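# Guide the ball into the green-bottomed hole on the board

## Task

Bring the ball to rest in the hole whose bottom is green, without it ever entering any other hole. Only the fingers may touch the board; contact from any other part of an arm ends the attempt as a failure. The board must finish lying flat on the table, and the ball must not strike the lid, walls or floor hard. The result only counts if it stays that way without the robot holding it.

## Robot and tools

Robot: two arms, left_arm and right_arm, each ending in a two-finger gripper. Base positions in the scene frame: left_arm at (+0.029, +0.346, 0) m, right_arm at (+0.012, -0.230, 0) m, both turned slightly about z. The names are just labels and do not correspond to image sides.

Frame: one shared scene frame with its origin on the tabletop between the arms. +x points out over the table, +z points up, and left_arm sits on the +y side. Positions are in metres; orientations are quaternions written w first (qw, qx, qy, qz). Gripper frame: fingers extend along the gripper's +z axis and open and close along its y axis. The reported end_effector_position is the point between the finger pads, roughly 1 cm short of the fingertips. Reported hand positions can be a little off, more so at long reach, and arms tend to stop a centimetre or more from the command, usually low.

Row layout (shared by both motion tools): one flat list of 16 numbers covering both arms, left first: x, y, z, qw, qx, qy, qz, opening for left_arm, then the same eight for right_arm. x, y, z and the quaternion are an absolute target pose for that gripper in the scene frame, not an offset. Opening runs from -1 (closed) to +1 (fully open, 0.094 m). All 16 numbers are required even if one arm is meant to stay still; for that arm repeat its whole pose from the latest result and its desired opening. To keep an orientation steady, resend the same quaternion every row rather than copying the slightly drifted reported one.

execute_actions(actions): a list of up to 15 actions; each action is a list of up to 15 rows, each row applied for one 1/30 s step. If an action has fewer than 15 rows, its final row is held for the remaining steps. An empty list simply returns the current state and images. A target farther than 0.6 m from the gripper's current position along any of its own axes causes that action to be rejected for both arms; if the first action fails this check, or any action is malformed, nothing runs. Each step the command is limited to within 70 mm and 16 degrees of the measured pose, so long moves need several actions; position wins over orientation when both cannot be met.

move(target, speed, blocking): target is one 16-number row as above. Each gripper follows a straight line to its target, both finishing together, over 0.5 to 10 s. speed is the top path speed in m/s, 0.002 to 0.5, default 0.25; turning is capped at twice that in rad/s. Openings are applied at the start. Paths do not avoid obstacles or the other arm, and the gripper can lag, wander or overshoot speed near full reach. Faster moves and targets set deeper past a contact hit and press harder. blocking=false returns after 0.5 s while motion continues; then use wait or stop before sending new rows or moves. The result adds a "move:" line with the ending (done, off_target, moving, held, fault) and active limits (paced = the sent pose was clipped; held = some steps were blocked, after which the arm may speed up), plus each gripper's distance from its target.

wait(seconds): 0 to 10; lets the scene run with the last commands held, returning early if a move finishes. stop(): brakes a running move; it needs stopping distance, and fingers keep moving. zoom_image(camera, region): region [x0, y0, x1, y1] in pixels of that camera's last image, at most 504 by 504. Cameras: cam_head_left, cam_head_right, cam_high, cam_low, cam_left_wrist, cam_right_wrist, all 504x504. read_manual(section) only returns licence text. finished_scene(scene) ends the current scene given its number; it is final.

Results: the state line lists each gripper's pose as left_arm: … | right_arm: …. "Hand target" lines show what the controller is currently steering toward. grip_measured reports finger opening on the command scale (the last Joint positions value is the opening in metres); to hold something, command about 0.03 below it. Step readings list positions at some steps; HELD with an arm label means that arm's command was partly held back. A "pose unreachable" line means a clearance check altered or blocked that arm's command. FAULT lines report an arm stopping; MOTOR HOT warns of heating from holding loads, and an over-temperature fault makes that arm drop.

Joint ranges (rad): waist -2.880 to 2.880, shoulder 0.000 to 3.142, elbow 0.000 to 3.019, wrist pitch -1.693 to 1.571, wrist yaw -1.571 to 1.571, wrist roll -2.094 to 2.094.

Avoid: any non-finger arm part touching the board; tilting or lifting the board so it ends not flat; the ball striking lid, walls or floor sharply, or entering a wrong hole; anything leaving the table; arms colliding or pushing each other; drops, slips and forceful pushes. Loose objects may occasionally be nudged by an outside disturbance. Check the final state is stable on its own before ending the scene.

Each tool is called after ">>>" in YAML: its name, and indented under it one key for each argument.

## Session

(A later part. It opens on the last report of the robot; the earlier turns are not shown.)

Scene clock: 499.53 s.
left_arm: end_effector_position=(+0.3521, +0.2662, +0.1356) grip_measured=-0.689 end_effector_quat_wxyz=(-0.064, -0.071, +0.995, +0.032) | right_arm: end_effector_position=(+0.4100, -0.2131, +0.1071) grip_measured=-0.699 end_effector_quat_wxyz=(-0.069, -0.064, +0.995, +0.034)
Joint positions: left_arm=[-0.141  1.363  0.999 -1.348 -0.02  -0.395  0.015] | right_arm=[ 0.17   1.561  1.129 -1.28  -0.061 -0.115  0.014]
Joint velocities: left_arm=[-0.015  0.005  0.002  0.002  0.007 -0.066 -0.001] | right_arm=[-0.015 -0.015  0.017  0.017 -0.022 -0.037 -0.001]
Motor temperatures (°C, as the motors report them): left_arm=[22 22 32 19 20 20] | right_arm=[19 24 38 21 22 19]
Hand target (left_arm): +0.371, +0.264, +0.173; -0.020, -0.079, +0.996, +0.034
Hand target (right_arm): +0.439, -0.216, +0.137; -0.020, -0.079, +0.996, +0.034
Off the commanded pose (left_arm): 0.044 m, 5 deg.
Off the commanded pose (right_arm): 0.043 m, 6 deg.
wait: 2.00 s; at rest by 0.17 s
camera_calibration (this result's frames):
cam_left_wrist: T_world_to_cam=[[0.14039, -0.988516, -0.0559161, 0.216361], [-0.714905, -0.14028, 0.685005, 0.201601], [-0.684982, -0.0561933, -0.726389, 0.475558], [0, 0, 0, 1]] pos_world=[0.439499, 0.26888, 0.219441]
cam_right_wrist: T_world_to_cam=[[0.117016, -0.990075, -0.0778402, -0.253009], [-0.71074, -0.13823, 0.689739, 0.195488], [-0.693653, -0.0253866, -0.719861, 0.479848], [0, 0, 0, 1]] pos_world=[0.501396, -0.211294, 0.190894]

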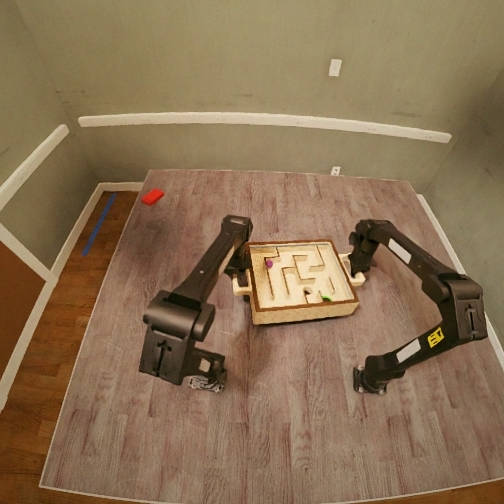

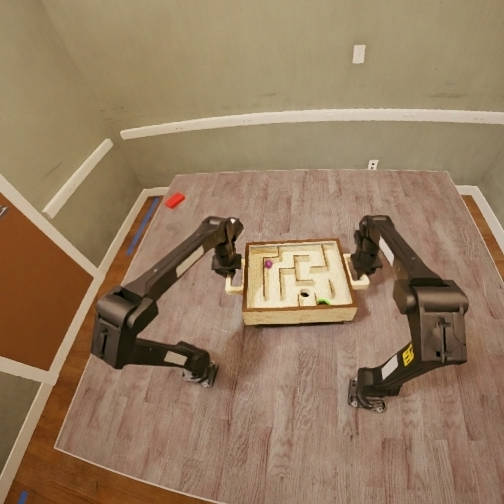

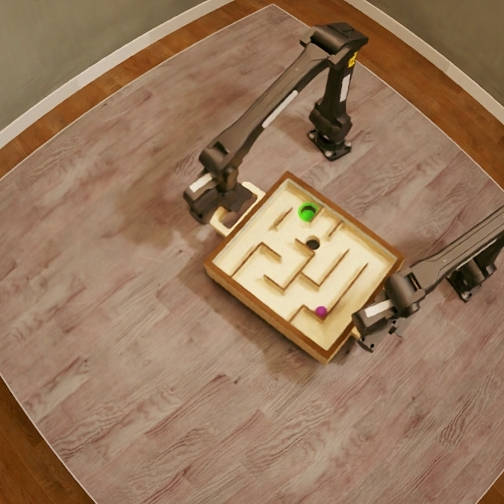

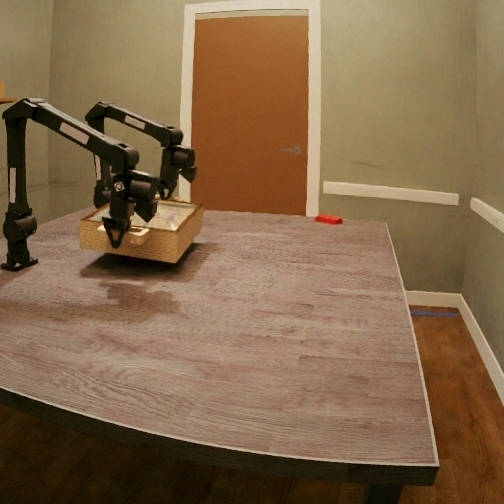

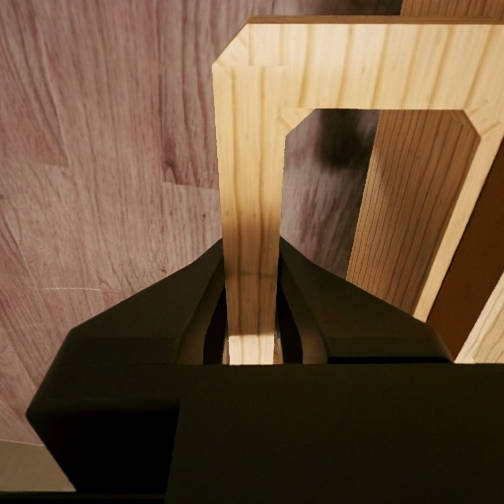

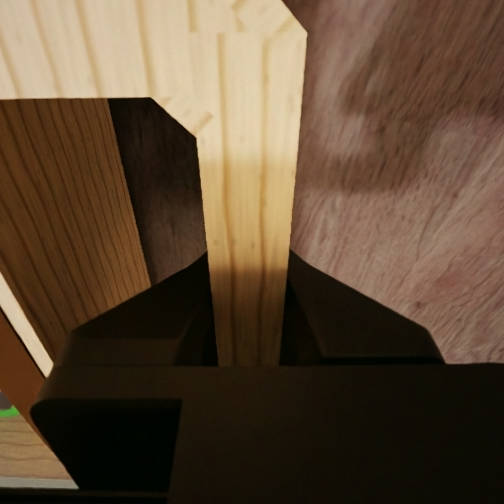

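>>> execute_actions:
  actions:
    - [[0.372,0.264,0.18,0.02,-0.078,0.995,0.042,-0.8,0.442,-0.216,0.132,0.02,-0.078,0.995,0.042,-0.8]]
    - [[0.372,0.264,0.18,0.02,-0.078,0.995,0.042,-0.8,0.442,-0.216,0.132,0.02,-0.078,0.995,0.042,-0.8]]
    - [[0.372,0.264,0.18,0.0,-0.078,0.995,0.042,-0.8,0.442,-0.216,0.132,0.0,-0.078,0.995,0.042,-0.8]]
    - [[0.372,0.264,0.175,-0.02,-0.078,0.995,0.035,-0.8,0.442,-0.216,0.136,-0.02,-0.078,0.995,0.035,-0.8]]
    - [[0.372,0.264,0.175,-0.02,-0.078,0.995,0.035,-0.8,0.442,-0.216,0.136,-0.02,-0.078,0.995,0.035,-0.8]]
    - [[0.372,0.264,0.175,-0.02,-0.078,0.995,0.035,-0.8,0.442,-0.216,0.136,-0.02,-0.078,0.995,0.035,-0.8]]

>>> zoom_image:
  camera: "cam_high"
  region: [175,165,405,395]

Scene clock: 508.30 s.
left_arm: end_effector_position=(+0.3480, +0.2637, +0.1438) grip_measured=-0.689 end_effector_quat_wxyz=(-0.055, -0.076, +0.995, +0.039) | right_arm: end_effector_position=(+0.4116, -0.2139, +0.1028) grip_measured=-0.699 end_effector_quat_wxyz=(-0.060, -0.072, +0.995, +0.038)
Joint positions: left_arm=[-0.161  1.339  0.999 -1.361 -0.037 -0.425  0.015] | right_arm=[ 0.165  1.559  1.117 -1.253 -0.068 -0.135  0.014]
Joint velocities: left_arm=[ 0.005 -0.005  0.002  0.012 -0.051 -0.051 -0.001] | right_arm=[-0.005 -0.005 -0.002  0.002 -0.037 -0.007 -0.001]
Motor temperatures (°C, as the motors report them): left_arm=[22 22 33 19 21 20] | right_arm=[19 24 39 21 22 19]
Hand target (left_arm): +0.371, +0.264, +0.174; -0.020, -0.078, +0.996, +0.035
Hand target (right_arm): +0.439, -0.216, +0.137; -0.020, -0.078, +0.996, +0.035
Off the commanded pose (left_arm): 0.039 m, 4 deg.
Off the commanded pose (right_arm): 0.045 m, 5 deg.
Step readings (end_effector_position; steps 1 to 15: 1st action; 16 to 30: 2nd action; 31 to 45: 3rd action; 46 to 60: 4th action; 61 to 75: 5th action; 76 to 90: 6th action):
0: left_arm (+0.3521, +0.2662, +0.1356) | right_arm (+0.4100, -0.2131, +0.1071)
1: left_arm (+0.3529, +0.2669, +0.1365) | right_arm (+0.4113, -0.2123, +0.1060)
2: left_arm (+0.3540, +0.2671, +0.1382) | right_arm (+0.4141, -0.2114, +0.1039)
4: left_arm (+0.3567, +0.2670, +0.1439) | right_arm (+0.4192, -0.2105, +0.0999)
8: left_arm (+0.3567, +0.2671, +0.1505) | right_arm (+0.4243, -0.2089, +0.0994)
15: left_arm (+0.3567, +0.2670, +0.1506) | right_arm (+0.4246, -0.2089, +0.0994)
16: left_arm (+0.3567, +0.2670, +0.1506) | right_arm (+0.4246, -0.2089, +0.0994)
17: left_arm (+0.3567, +0.2670, +0.1506) | right_arm (+0.4246, -0.2089, +0.0994)
19: left_arm (+0.3567, +0.2670, +0.1506) | right_arm (+0.4246, -0.2089, +0.0994)
23: left_arm (+0.3567, +0.2670, +0.1506) | right_arm (+0.4246, -0.2089, +0.0994)
30: left_arm (+0.3567, +0.2670, +0.1506) | right_arm (+0.4246, -0.2089, +0.0994)
31: left_arm (+0.3563, +0.2669, +0.1506) | right_arm (+0.4242, -0.2090, +0.0994)
32: left_arm (+0.3557, +0.2668, +0.1505) | right_arm (+0.4236, -0.2090, +0.0994)
34: left_arm (+0.3540, +0.2667, +0.1506) | right_arm (+0.4218, -0.2091, +0.0996)
38: left_arm (+0.3530, +0.2667, +0.1505) | right_arm (+0.4207, -0.2092, +0.0996)
45: left_arm (+0.3530, +0.2667, +0.1505) | right_arm (+0.4207, -0.2092, +0.0996)
46: left_arm (+0.3524, +0.2660, +0.1500) | right_arm (+0.4199, -0.2101, +0.1000)
47: left_arm (+0.3514, +0.2653, +0.1492) | right_arm (+0.4181, -0.2110, +0.1010)
49: left_arm (+0.3490, +0.2642, +0.1465) | right_arm (+0.4146, -0.2127, +0.1025)
53: left_arm (+0.3480, +0.2638, +0.1438) | right_arm (+0.4116, -0.2138, +0.1028)
60: left_arm (+0.3480, +0.2637, +0.1438) | right_arm (+0.4116, -0.2139, +0.1028)
61: left_arm (+0.3480, +0.2637, +0.1438) | right_arm (+0.4116, -0.2139, +0.1028)
62: left_arm (+0.3480, +0.2637, +0.1438) | right_arm (+0.4116, -0.2139, +0.1028)
64: left_arm (+0.3480, +0.2637, +0.1438) | right_arm (+0.4116, -0.2139, +0.1028)
68: left_arm (+0.3480, +0.2637, +0.1438) | right_arm (+0.4116, -0.2139, +0.1028)
75: left_arm (+0.3480, +0.2637, +0.1438) | right_arm (+0.4116, -0.2139, +0.1028)
76: left_arm (+0.3480, +0.2637, +0.1438) | right_arm (+0.4116, -0.2139, +0.1028)
77: left_arm (+0.3480, +0.2637, +0.1438) | right_arm (+0.4116, -0.2139, +0.1028)
79: left_arm (+0.3480, +0.2637, +0.1438) | right_arm (+0.4116, -0.2139, +0.1028)
83: left_arm (+0.3480, +0.2637, +0.1438) | right_arm (+0.4116, -0.2139, +0.1028)
90: end_effector_position above
camera_calibration (this result's frames):
cam_left_wrist: T_world_to_cam=[[0.149097, -0.986326, -0.0702245, 0.213345], [-0.725714, -0.157387, 0.669752, 0.203201], [-0.671646, -0.0488955, -0.739257, 0.473849], [0, 0, 0, 1]] pos_world=[0.433916, 0.265578, 0.229183]
cam_right_wrist: T_world_to_cam=[[0.131515, -0.987569, -0.0860849, -0.258908], [-0.72024, -0.15486, 0.676219, 0.201234], [-0.681144, -0.0269314, -0.731654, 0.473565], [0, 0, 0, 1]] pos_world=[0.501553, -0.211773, 0.18812]

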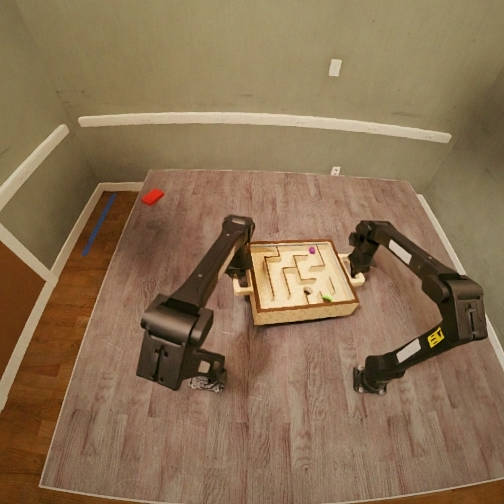

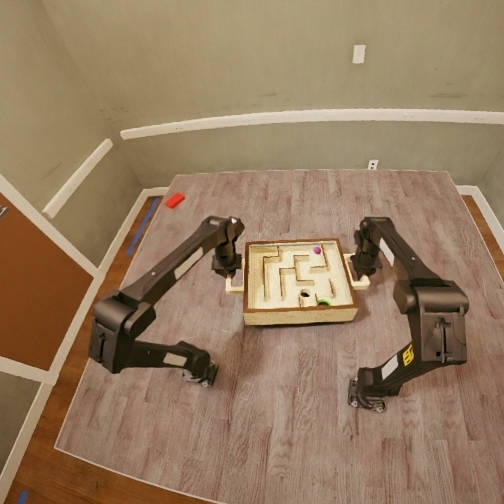

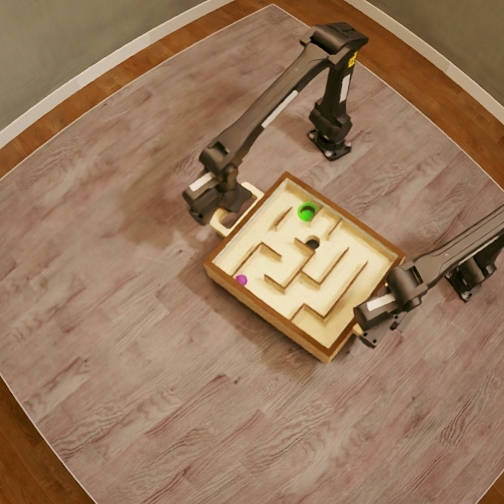

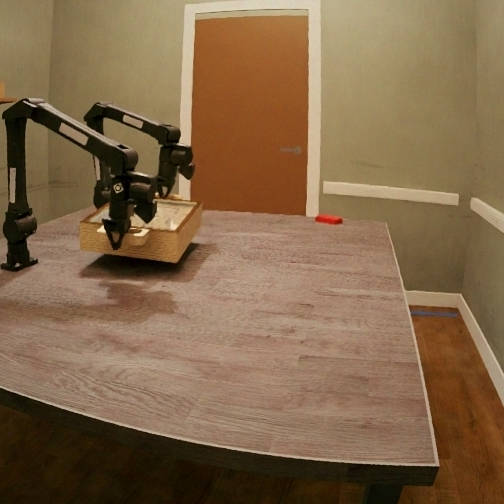

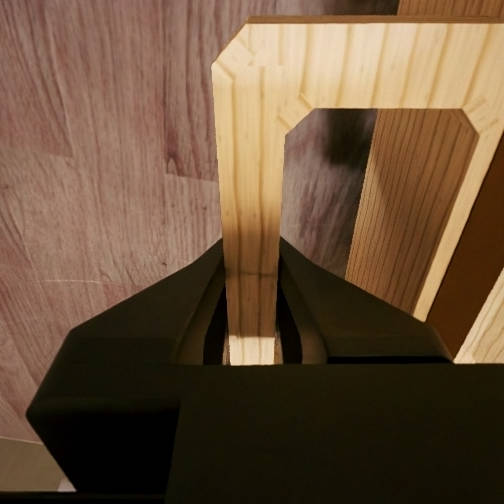

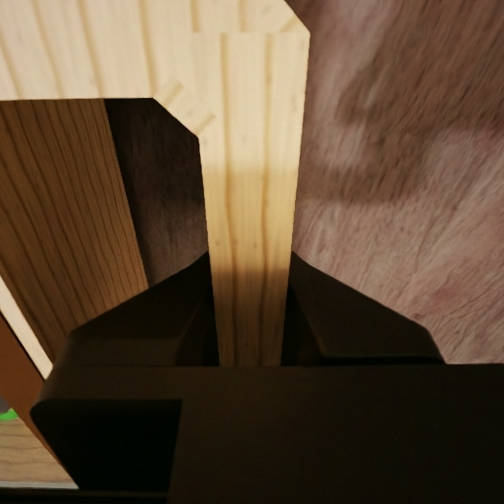

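Region (175, 165, 405, 395) of cam_high's 504x504 image, scaled by 2.191, with more detail than that image has.

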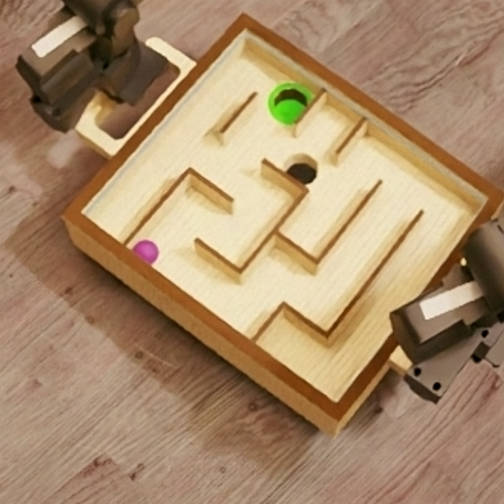

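>>> move:
  target: [0.372,0.264,0.168,0.075,-0.078,0.995,0.028,-0.8,0.442,-0.216,0.14,0.075,-0.078,0.995,0.028,-0.8]
  speed: 0.04

>>> wait:
  seconds: 2

>>> zoom_image:
  camera: "cam_high"
  region: [175,165,405,395]

Scene clock: 515.53 s.
left_arm: end_effector_position=(+0.3586, +0.2653, +0.1394) grip_measured=-0.689 end_effector_quat_wxyz=(+0.026, -0.074, +0.996, +0.034) | right_arm: end_effector_position=(+0.4252, -0.2127, +0.1034) grip_measured=-0.699 end_effector_quat_wxyz=(+0.018, -0.069, +0.997, +0.036)
Joint positions: left_arm=[-0.17   1.265  0.925 -1.206 -0.081 -0.426  0.015] | right_arm=[ 0.165  1.495  1.05  -1.093 -0.074 -0.125  0.014]
Joint velocities: left_arm=[-0.015  0.005 -0.012  0.007 -0.051  0.022 -0.   ] | right_arm=[ 0.005  0.005 -0.012  0.002 -0.051 -0.081  0.   ]
Motor temperatures (°C, as the motors report them): left_arm=[22 22 32 19 20 20] | right_arm=[19 24 38 21 22 19]
Hand target (left_arm): +0.372, +0.264, +0.167; +0.075, -0.077, +0.994, +0.028
Hand target (right_arm): +0.440, -0.216, +0.140; +0.074, -0.079, +0.994, +0.028
Off the commanded pose (left_arm): 0.032 m, 6 deg.
Off the commanded pose (right_arm): 0.040 m, 7 deg.
move: off_target (left_arm, right_arm)
camera_calibration (this result's frames):
cam_left_wrist: T_world_to_cam=[[0.147955, -0.987873, -0.0470843, 0.21061], [-0.825191, -0.149552, 0.544697, 0.265158], [-0.545132, -0.0417373, -0.83731, 0.444195], [0, 0, 0, 1]] pos_world=[0.42979, 0.266251, 0.237415]
cam_right_wrist: T_world_to_cam=[[0.133871, -0.98831, -0.0729474, -0.261941], [-0.818015, -0.151755, 0.554817, 0.265511], [-0.559402, -0.014602, -0.828768, 0.444181], [0, 0, 0, 1]] pos_world=[0.500734, -0.2121, 0.201705]

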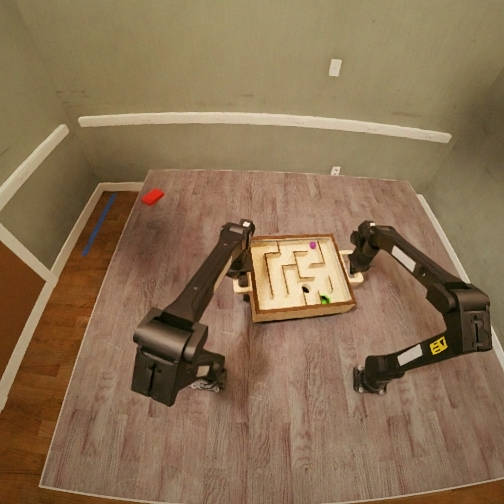

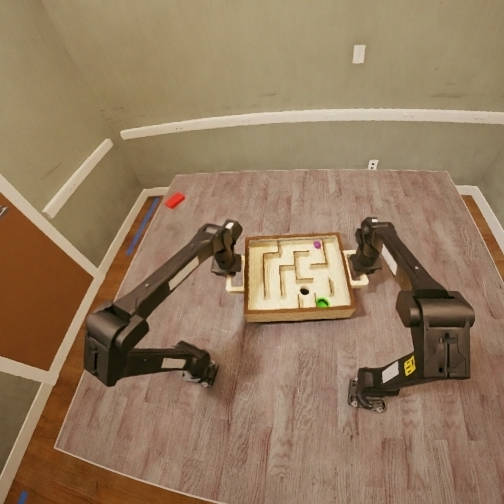

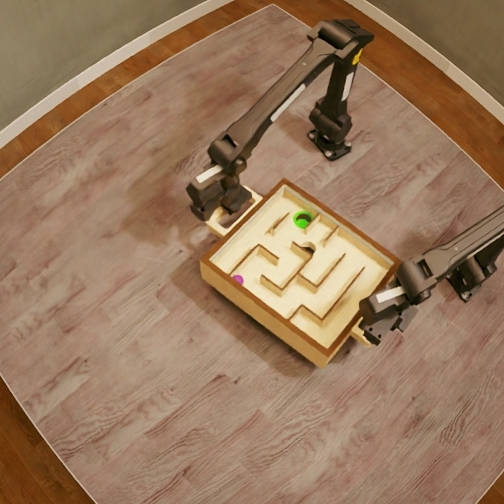

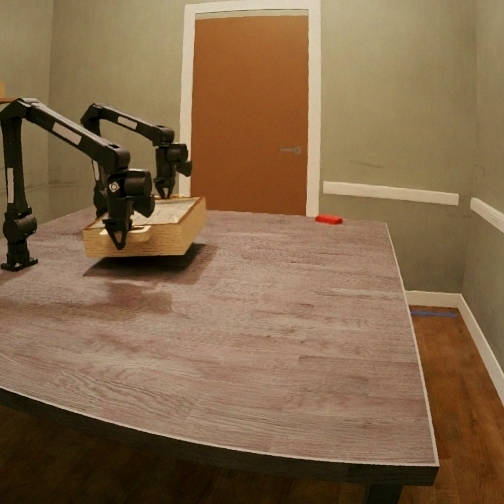

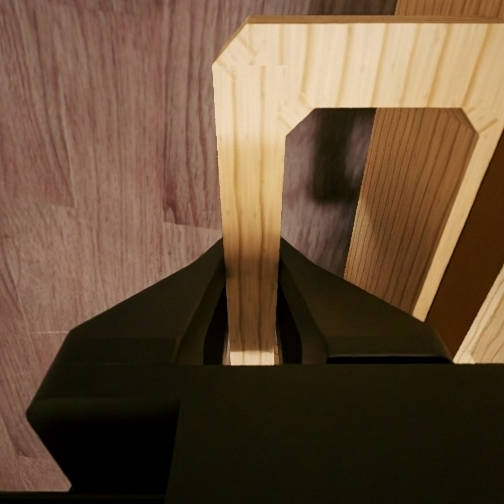

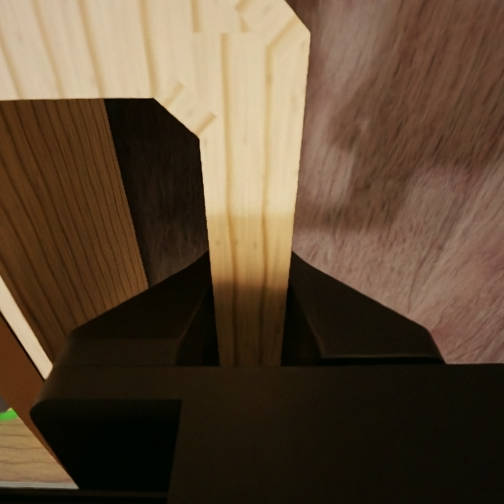

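Scene clock: 517.53 s.
left_arm: end_effector_position=(+0.3586, +0.2653, +0.1394) grip_measured=-0.689 end_effector_quat_wxyz=(+0.026, -0.074, +0.996, +0.034) | right_arm: end_effector_position=(+0.4252, -0.2127, +0.1034) grip_measured=-0.699 end_effector_quat_wxyz=(+0.018, -0.069, +0.997, +0.036)
Joint positions: left_arm=[-0.17   1.265  0.925 -1.206 -0.081 -0.426  0.015] | right_arm=[ 0.165  1.495  1.05  -1.093 -0.074 -0.125  0.014]
Joint velocities: left_arm=[-0.015 -0.015 -0.002 -0.012 -0.022  0.051 -0.   ] | right_arm=[ 0.024  0.005 -0.007  0.002 -0.022 -0.037 -0.   ]
Motor temperatures (°C, as the motors report them): left_arm=[22 22 32 19 20 20] | right_arm=[19 24 38 21 22 19]
Hand target (left_arm): +0.372, +0.264, +0.167; +0.075, -0.077, +0.994, +0.028
Hand target (right_arm): +0.440, -0.216, +0.140; +0.074, -0.079, +0.994, +0.028
Off the commanded pose (left_arm): 0.032 m, 6 deg.
Off the commanded pose (right_arm): 0.040 m, 7 deg.
wait: 2.00 s; at rest by 0.17 s
camera_calibration (this result's frames):
cam_left_wrist: T_world_to_cam=[[0.147955, -0.987873, -0.0470843, 0.21061], [-0.825191, -0.149552, 0.544697, 0.265158], [-0.545132, -0.0417373, -0.83731, 0.444195], [0, 0, 0, 1]] pos_world=[0.42979, 0.266251, 0.237415]
cam_right_wrist: T_world_to_cam=[[0.133871, -0.98831, -0.0729474, -0.261941], [-0.818015, -0.151755, 0.554817, 0.265511], [-0.559402, -0.014602, -0.828768, 0.444181], [0, 0, 0, 1]] pos_world=[0.500734, -0.2121, 0.201705]

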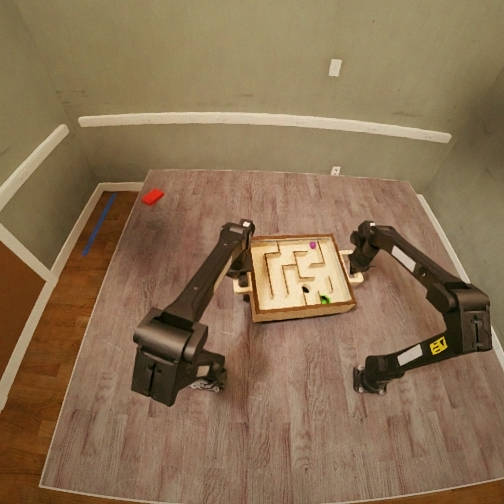

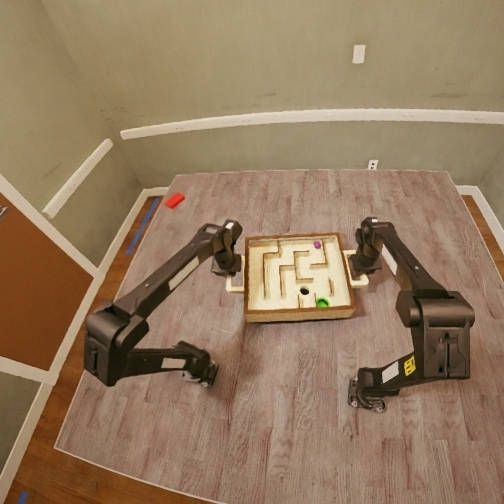

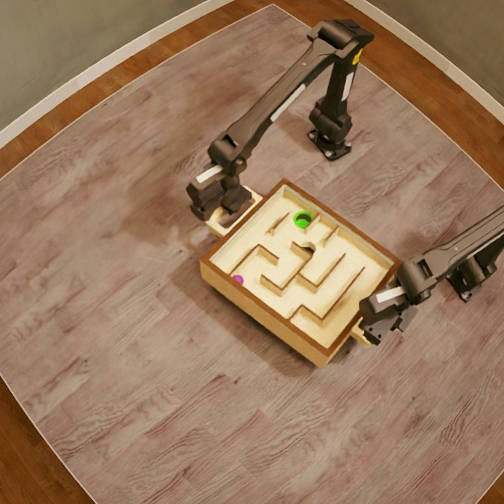

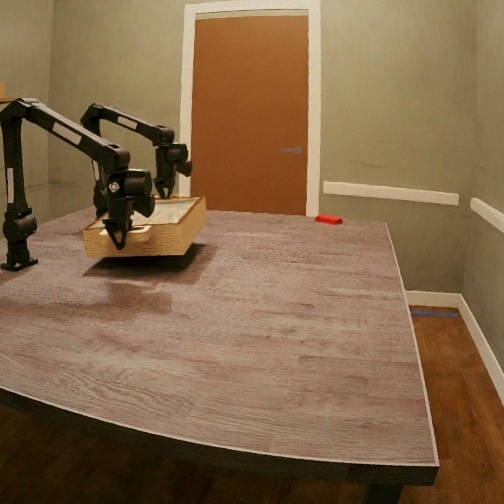

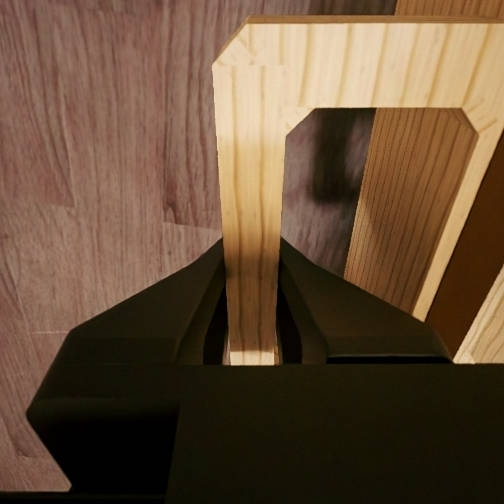

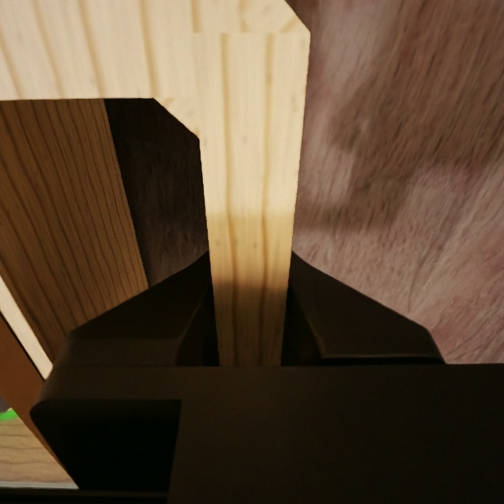

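Region (175, 165, 405, 395) of cam_high's 504x504 image, scaled by 2.191, with more detail than that image has.

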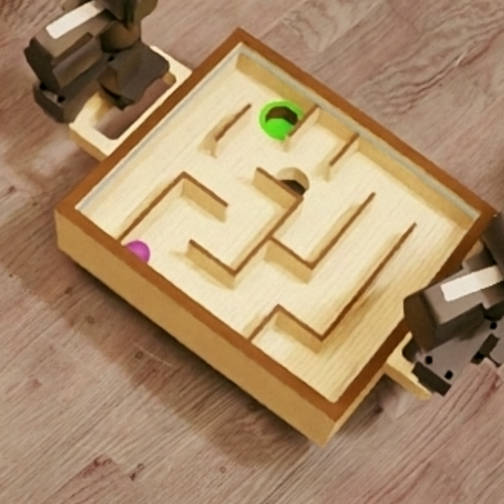

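>>> move:
  target: [0.372,0.264,0.152,0.085,-0.078,0.995,0.008,-0.8,0.442,-0.216,0.15,0.085,-0.078,0.995,0.008,-0.8]
  speed: 0.03

>>> zoom_image:
  camera: "cam_high"
  region: [175,165,405,395]

Scene clock: 532.83 s.
left_arm: end_effector_position=(+0.3528, +0.2621, +0.1232) grip_measured=-0.689 end_effector_quat_wxyz=(+0.031, -0.070, +0.997, +0.018) | right_arm: end_effector_position=(+0.4143, -0.2178, +0.1039) grip_measured=-0.699 end_effector_quat_wxyz=(+0.019, -0.064, +0.998, +0.017)
Joint positions: left_arm=[-0.17   1.254  0.87  -1.141 -0.054 -0.417  0.015] | right_arm=[ 0.169  1.464  1.018 -1.088 -0.036 -0.11   0.014]
Joint velocities: left_arm=[-0.005  0.005 -0.012 -0.017 -0.037  0.007  0.001] | right_arm=[-0.015  0.005 -0.002  0.012 -0.037 -0.051 -0.   ]
Motor temperatures (°C, as the motors report them): left_arm=[22 22 31 19 20 20] | right_arm=[19 25 37 21 22 19]
Hand target (left_arm): +0.371, +0.264, +0.152; +0.085, -0.078, +0.993, +0.008
Hand target (right_arm): +0.438, -0.216, +0.150; +0.085, -0.078, +0.993, +0.008
Off the commanded pose (left_arm): 0.035 m, 6 deg.
Off the commanded pose (right_arm): 0.054 m, 8 deg.
move: off_target (left_arm, right_arm)
camera_calibration (this result's frames):
cam_left_wrist: T_world_to_cam=[[0.138749, -0.990228, -0.014021, 0.207389], [-0.833541, -0.124415, 0.538265, 0.265845], [-0.53475, -0.0629965, -0.842659, 0.429852], [0, 0, 0, 1]] pos_world=[0.422681, 0.265517, 0.222031]
cam_right_wrist: T_world_to_cam=[[0.122639, -0.991842, -0.0347736, -0.265541], [-0.822228, -0.121164, 0.556112, 0.26389], [-0.555788, -0.0396091, -0.83038, 0.431639], [0, 0, 0, 1]] pos_world=[0.489443, -0.214304, 0.202438]

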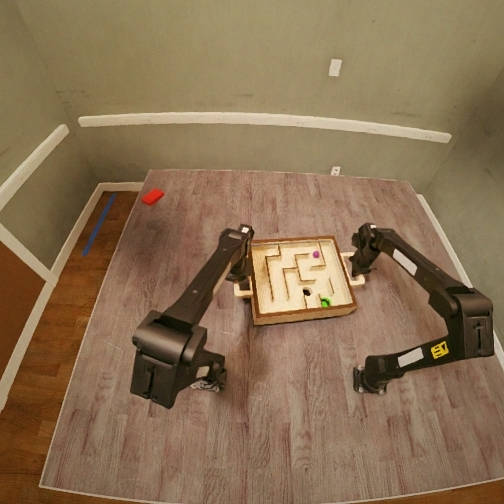

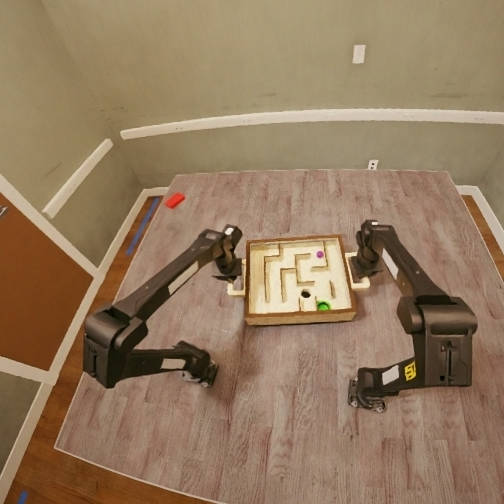

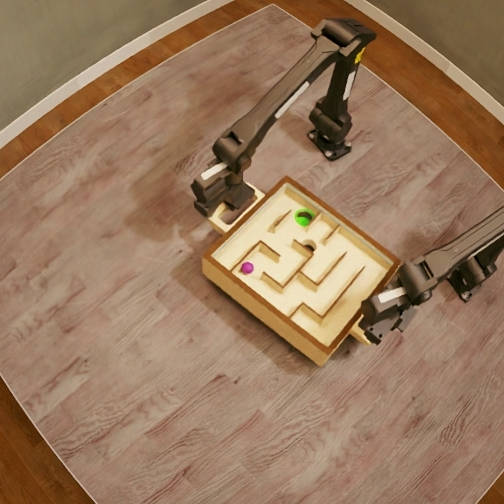

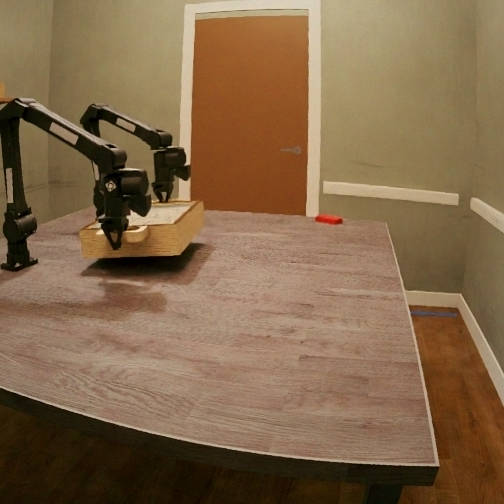

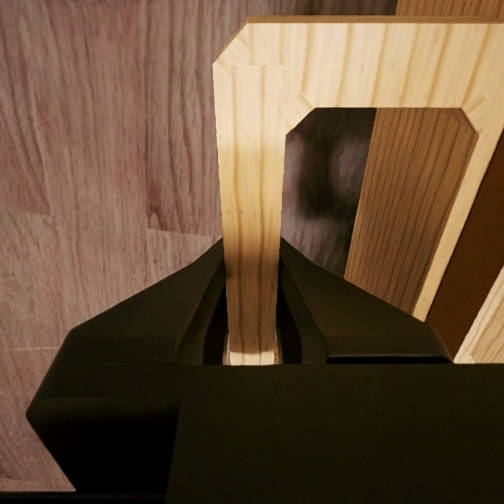

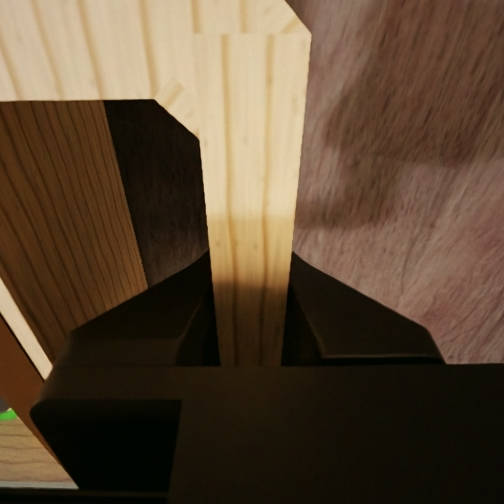

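Region (175, 165, 405, 395) of cam_high's 504x504 image, scaled by 2.191, with more detail than that image has.

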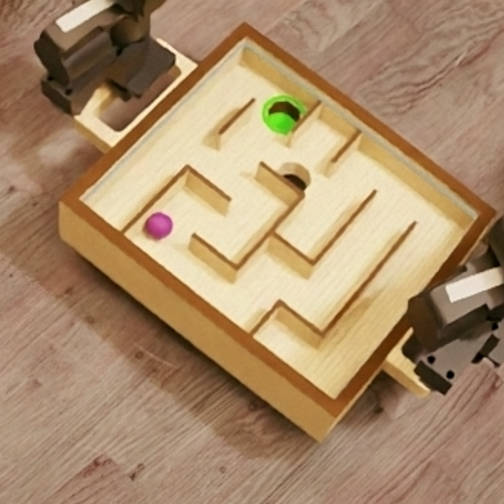

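Rolling.

>>> wait:
  seconds: 2

>>> zoom_image:
  camera: "cam_high"
  region: [175,165,405,395]

Scene clock: 536.70 s.
left_arm: end_effector_position=(+0.3528, +0.2621, +0.1232) grip_measured=-0.689 end_effector_quat_wxyz=(+0.031, -0.070, +0.997, +0.018) | right_arm: end_effector_position=(+0.4143, -0.2178, +0.1039) grip_measured=-0.699 end_effector_quat_wxyz=(+0.019, -0.064, +0.998, +0.017)
Joint positions: left_arm=[-0.17   1.254  0.87  -1.141 -0.054 -0.417  0.015] | right_arm=[ 0.169  1.464  1.018 -1.088 -0.036 -0.11   0.014]
Joint velocities: left_arm=[-0.015 -0.015 -0.027  0.007 -0.037 -0.022 -0.001] | right_arm=[-0.005  0.005 -0.012  0.002 -0.051 -0.022 -0.001]
Motor temperatures (°C, as the motors report them): left_arm=[22 22 31 19 20 20] | right_arm=[19 25 37 21 22 19]
Hand target (left_arm): +0.371, +0.264, +0.152; +0.085, -0.078, +0.993, +0.008
Hand target (right_arm): +0.438, -0.216, +0.150; +0.085, -0.078, +0.993, +0.008
Off the commanded pose (left_arm): 0.035 m, 6 deg.
Off the commanded pose (right_arm): 0.054 m, 8 deg.
wait: 2.00 s; at rest from the start
camera_calibration (this result's frames):
cam_left_wrist: T_world_to_cam=[[0.138749, -0.990228, -0.014021, 0.207389], [-0.833541, -0.124415, 0.538265, 0.265845], [-0.53475, -0.0629965, -0.842659, 0.429852], [0, 0, 0, 1]] pos_world=[0.422681, 0.265517, 0.222031]
cam_right_wrist: T_world_to_cam=[[0.122639, -0.991842, -0.0347736, -0.265541], [-0.822228, -0.121164, 0.556112, 0.26389], [-0.555788, -0.0396091, -0.83038, 0.431639], [0, 0, 0, 1]] pos_world=[0.489443, -0.214304, 0.202438]

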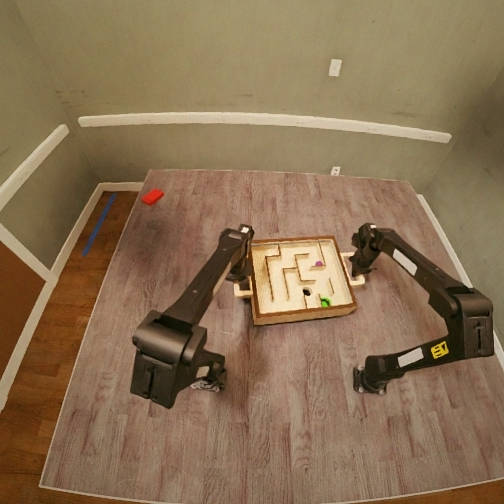

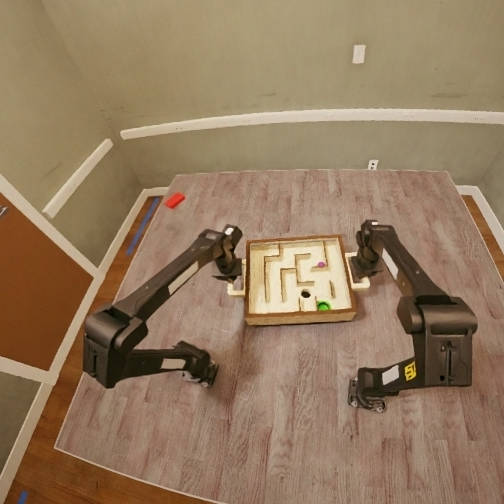

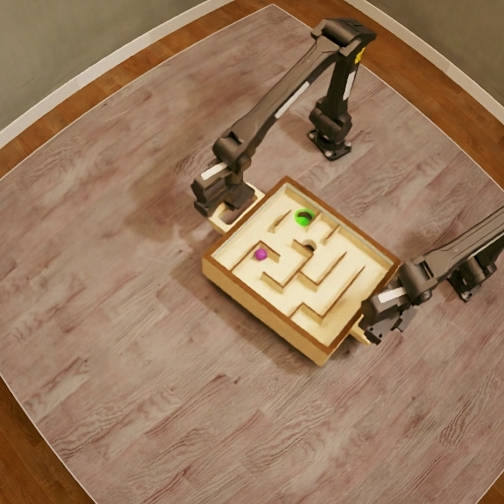

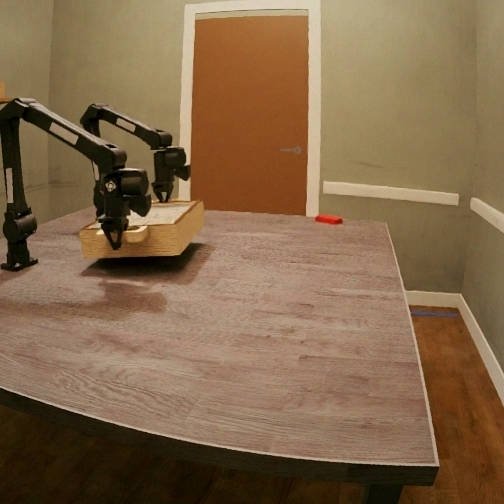

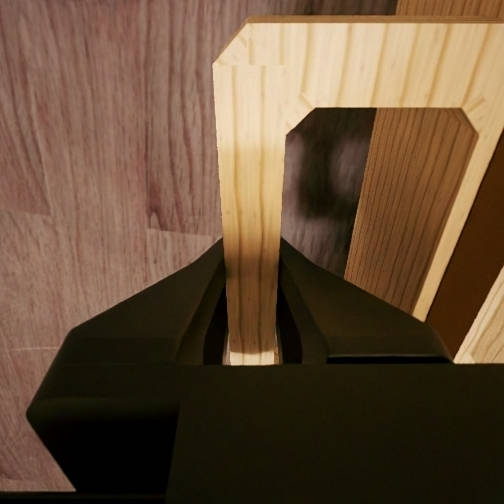

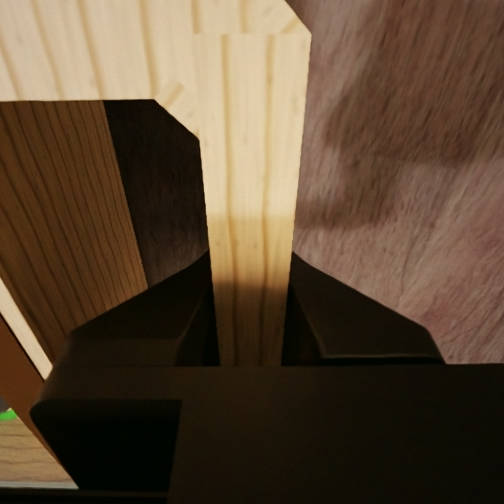

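Region (175, 165, 405, 395) of cam_high's 504x504 image, scaled by 2.191, with more detail than that image has.

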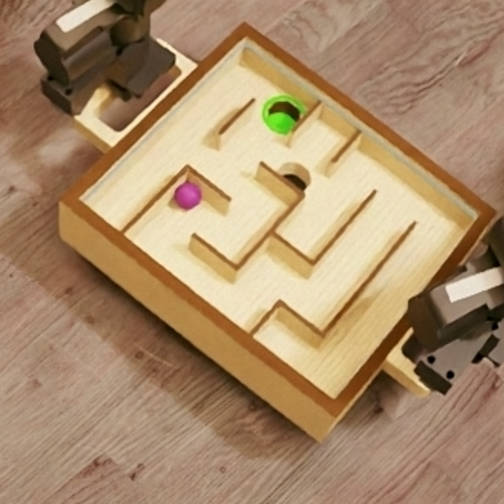

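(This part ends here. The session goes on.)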